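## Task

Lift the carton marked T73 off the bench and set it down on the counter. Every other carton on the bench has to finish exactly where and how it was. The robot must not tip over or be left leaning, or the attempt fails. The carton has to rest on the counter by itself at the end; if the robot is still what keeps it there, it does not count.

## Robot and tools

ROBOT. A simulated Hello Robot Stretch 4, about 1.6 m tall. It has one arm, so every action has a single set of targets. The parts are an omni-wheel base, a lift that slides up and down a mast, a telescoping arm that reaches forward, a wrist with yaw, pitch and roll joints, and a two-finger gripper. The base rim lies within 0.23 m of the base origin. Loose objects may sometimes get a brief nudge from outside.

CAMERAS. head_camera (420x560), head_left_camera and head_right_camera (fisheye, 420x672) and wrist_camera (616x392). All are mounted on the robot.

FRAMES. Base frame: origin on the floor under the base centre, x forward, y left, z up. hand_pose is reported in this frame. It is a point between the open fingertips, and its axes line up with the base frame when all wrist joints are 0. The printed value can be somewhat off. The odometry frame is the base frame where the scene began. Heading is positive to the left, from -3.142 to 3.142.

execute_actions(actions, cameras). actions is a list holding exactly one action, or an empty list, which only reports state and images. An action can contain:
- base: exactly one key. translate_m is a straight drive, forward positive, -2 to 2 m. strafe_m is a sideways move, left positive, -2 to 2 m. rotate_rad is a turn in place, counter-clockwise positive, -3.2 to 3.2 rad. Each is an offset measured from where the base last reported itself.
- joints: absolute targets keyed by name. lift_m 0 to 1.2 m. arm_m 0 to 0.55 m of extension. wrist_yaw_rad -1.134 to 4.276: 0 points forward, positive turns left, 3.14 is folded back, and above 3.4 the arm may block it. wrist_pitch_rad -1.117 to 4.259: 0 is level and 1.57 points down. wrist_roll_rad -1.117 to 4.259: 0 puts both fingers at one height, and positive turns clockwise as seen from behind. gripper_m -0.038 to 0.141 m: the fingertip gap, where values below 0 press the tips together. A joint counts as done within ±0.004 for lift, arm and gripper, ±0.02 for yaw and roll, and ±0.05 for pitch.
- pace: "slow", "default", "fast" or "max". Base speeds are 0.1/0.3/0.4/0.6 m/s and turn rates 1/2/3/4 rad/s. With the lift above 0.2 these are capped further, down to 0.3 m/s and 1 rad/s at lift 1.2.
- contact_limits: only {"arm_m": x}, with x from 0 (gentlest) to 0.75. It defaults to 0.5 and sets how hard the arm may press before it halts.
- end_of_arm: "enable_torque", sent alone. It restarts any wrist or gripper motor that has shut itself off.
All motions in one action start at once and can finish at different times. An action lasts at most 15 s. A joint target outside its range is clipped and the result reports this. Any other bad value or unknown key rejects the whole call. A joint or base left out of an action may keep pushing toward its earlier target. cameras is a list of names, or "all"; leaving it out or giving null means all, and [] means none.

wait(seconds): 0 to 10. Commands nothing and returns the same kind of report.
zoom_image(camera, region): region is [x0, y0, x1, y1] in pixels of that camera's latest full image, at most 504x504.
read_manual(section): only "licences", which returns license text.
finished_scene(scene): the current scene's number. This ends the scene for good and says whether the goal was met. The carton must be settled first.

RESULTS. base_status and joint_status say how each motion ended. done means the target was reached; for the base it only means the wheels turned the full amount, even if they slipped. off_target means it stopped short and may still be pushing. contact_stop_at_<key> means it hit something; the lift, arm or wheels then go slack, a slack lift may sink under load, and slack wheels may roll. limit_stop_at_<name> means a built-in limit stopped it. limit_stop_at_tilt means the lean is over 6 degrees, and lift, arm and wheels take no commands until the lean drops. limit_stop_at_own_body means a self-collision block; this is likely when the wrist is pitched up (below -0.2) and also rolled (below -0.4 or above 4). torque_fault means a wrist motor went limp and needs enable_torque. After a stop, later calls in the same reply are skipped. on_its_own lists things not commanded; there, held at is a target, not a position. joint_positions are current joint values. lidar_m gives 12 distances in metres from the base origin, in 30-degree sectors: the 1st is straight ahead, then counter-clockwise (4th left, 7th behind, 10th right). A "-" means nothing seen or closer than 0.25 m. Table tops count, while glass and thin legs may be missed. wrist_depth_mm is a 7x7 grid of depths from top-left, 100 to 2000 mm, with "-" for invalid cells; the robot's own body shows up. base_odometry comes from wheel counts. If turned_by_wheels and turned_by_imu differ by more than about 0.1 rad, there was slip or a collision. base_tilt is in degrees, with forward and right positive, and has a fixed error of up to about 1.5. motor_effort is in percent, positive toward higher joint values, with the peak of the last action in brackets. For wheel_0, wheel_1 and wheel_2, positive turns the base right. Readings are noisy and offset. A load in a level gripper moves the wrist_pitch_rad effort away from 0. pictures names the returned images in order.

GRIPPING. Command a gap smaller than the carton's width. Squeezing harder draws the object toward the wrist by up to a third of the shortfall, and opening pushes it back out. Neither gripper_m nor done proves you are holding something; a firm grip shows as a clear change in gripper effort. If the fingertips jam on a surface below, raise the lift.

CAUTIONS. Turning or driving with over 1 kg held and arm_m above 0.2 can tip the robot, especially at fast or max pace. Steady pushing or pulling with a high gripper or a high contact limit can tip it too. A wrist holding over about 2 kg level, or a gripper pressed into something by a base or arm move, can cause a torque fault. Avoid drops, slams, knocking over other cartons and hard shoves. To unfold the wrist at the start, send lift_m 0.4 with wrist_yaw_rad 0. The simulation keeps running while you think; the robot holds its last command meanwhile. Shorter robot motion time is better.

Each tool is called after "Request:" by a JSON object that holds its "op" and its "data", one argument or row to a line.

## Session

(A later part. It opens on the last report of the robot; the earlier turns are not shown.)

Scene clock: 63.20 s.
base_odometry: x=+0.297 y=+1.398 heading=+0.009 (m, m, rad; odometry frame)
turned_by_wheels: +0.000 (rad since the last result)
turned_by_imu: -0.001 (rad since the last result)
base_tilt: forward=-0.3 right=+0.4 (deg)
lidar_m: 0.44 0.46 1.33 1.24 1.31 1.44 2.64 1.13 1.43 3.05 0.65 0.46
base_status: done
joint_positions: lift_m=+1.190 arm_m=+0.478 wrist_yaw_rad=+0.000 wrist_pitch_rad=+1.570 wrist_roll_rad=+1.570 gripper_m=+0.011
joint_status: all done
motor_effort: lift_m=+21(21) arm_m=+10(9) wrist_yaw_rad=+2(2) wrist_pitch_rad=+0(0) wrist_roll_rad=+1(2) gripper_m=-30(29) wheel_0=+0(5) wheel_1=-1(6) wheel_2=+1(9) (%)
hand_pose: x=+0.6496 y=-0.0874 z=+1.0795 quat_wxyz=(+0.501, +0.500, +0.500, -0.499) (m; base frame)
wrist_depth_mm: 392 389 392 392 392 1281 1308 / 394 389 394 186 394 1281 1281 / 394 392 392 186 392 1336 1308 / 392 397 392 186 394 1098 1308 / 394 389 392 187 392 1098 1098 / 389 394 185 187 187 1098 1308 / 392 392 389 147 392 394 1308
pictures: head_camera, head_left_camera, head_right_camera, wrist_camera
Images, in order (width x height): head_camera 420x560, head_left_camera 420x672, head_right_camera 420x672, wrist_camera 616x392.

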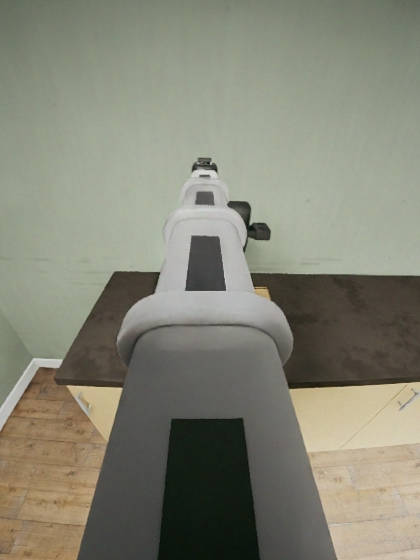

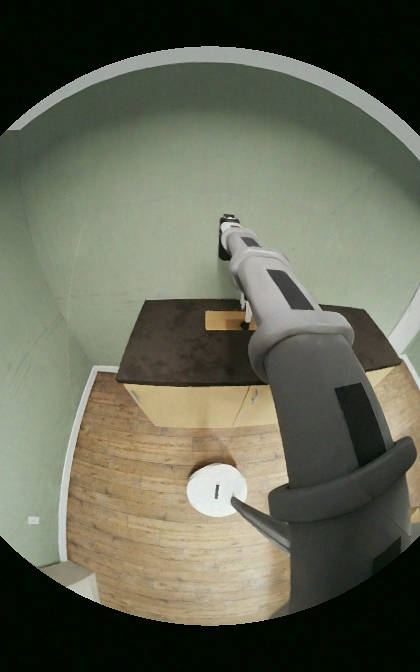

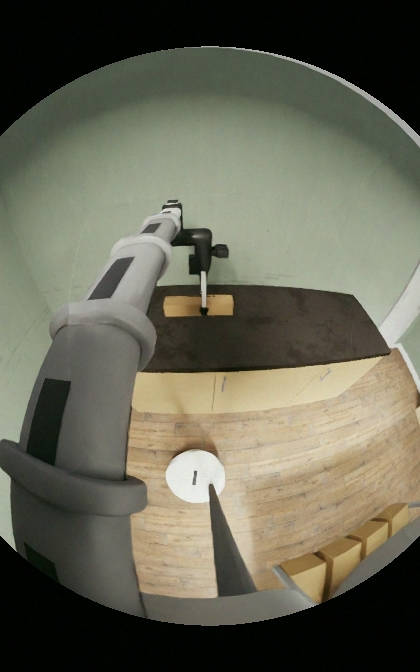

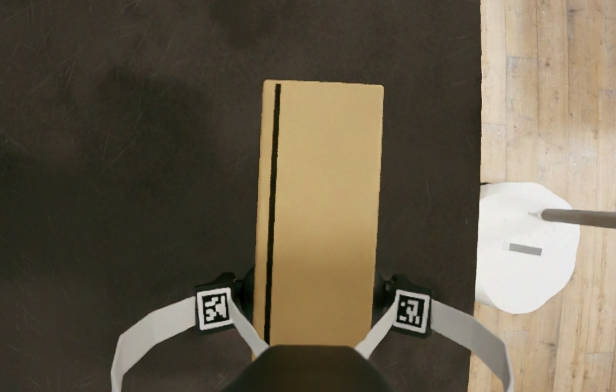

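Request:
{"op": "execute_actions", "data": {
  "actions": [
    {"joints":{"lift_m":1.056},"pace":"slow"}
  ],
  "cameras": []
}}

Request:
{"op": "execute_actions", "data": {
  "actions": [
    {"joints":{"gripper_m":0.09},"pace":"slow"}
  ],
  "cameras": []
}}

Request:
{"op": "execute_actions", "data": {
  "actions": [
    {"joints":{"lift_m":1.15}}
  ],
  "cameras": ["wrist_camera"]
}}

Request:
{"op": "finished_scene", "data": {
  "scene": 2
}}

Scene clock: 66.73 s.
base_odometry: x=+0.297 y=+1.398 heading=+0.009 (m, m, rad; odometry frame)
turned_by_wheels: +0.000 (rad since the last result)
turned_by_imu: -0.001 (rad since the last result)
base_tilt: forward=-0.3 right=+0.3 (deg)
lidar_m: 0.44 0.48 1.33 1.25 1.33 1.45 2.66 1.13 1.43 3.08 0.67 0.47
base_status: not commanded
joint_positions: lift_m=+1.056 arm_m=+0.478 wrist_yaw_rad=+0.000 wrist_pitch_rad=+1.570 wrist_roll_rad=+1.570 gripper_m=+0.011
joint_status: all done
motor_effort: lift_m=+14(18) arm_m=+9(9) wrist_yaw_rad=+2(2) wrist_pitch_rad=+0(2) wrist_roll_rad=+1(1) gripper_m=-29(27) wheel_0=+0(1) wheel_1=-1(1) wheel_2=+0(0) (%)
hand_pose: x=+0.6496 y=-0.0874 z=+0.9460 quat_wxyz=(+0.501, +0.500, +0.500, -0.499) (m; base frame)
wrist_depth_mm: 260 259 258 258 258 259 258 / 258 259 258 186 258 260 259 / 260 258 257 186 258 258 259 / 259 259 258 186 258 259 259 / 258 258 260 186 259 259 960 / 260 260 185 187 187 259 615 / 259 259 259 147 258 259 259
pictures: none
No camera images: the call's "cameras" was empty. Leave "cameras" out to get every camera's image.

Scene clock: 69.80 s.
base_odometry: x=+0.297 y=+1.398 heading=+0.009 (m, m, rad; odometry frame)
turned_by_wheels: +0.000 (rad since the last result)
turned_by_imu: -0.001 (rad since the last result)
base_tilt: forward=-0.3 right=+0.3 (deg)
lidar_m: 0.43 0.48 1.34 1.24 1.33 1.43 2.63 1.15 1.45 3.06 0.63 0.48
base_status: not commanded
joint_positions: lift_m=+1.056 arm_m=+0.478 wrist_yaw_rad=+0.000 wrist_pitch_rad=+1.570 wrist_roll_rad=+1.570 gripper_m=+0.090
joint_status: all done
motor_effort: lift_m=+14(14) arm_m=+9(9) wrist_yaw_rad=+1(1) wrist_pitch_rad=+0(1) wrist_roll_rad=+0(2) gripper_m=-3(25) wheel_0=+0(1) wheel_1=-1(1) wheel_2=+0(1) (%)
hand_pose: x=+0.6496 y=-0.0874 z=+0.9460 quat_wxyz=(+0.501, +0.500, +0.500, -0.499) (m; base frame)
wrist_depth_mm: 258 259 259 258 258 260 259 / 259 258 259 259 259 259 258 / 257 259 259 202 259 259 259 / 258 259 260 202 259 259 259 / 258 258 259 202 260 259 960 / 259 259 197 203 197 260 609 / 257 259 262 121 260 258 258
pictures: none
No camera images: the call's "cameras" was empty. Leave "cameras" out to get every camera's image.

Scene clock: 71.20 s.
base_odometry: x=+0.297 y=+1.398 heading=+0.009 (m, m, rad; odometry frame)
turned_by_wheels: +0.000 (rad since the last result)
turned_by_imu: +0.000 (rad since the last result)
base_tilt: forward=-0.3 right=+0.4 (deg)
lidar_m: 0.44 0.48 1.33 1.24 1.30 1.43 2.65 1.14 1.42 3.05 0.68 0.47
base_status: not commanded
joint_positions: lift_m=+1.150 arm_m=+0.478 wrist_yaw_rad=+0.000 wrist_pitch_rad=+1.570 wrist_roll_rad=+1.570 gripper_m=+0.090
joint_status: all done
motor_effort: lift_m=+21(24) arm_m=+9(9) wrist_yaw_rad=+1(2) wrist_pitch_rad=+1(1) wrist_roll_rad=+0(0) gripper_m=-1(4) wheel_0=+0(0) wheel_1=-1(1) wheel_2=+1(0) (%)
hand_pose: x=+0.6496 y=-0.0874 z=+1.0395 quat_wxyz=(+0.501, +0.500, +0.500, -0.499) (m; base frame)
wrist_depth_mm: 353 351 351 351 351 353 1255 / 353 349 353 351 353 351 1255 / 355 353 353 297 353 351 1255 / 355 351 353 296 353 353 1060 / 355 353 351 296 351 353 1042 / 351 351 198 297 198 355 1281 / 353 351 351 121 353 353 1255
pictures: wrist_camera
Images, in order (width x height): wrist_camera 616x392.

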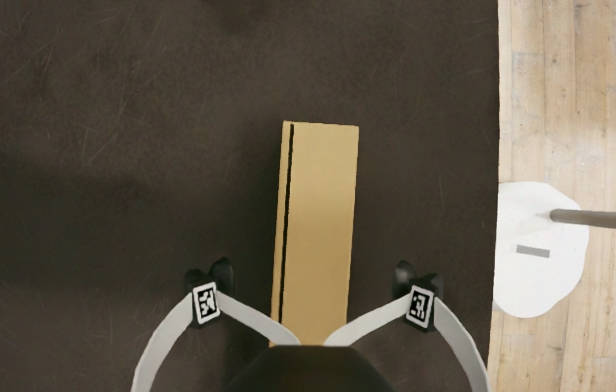

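The scene is finished: the task was done.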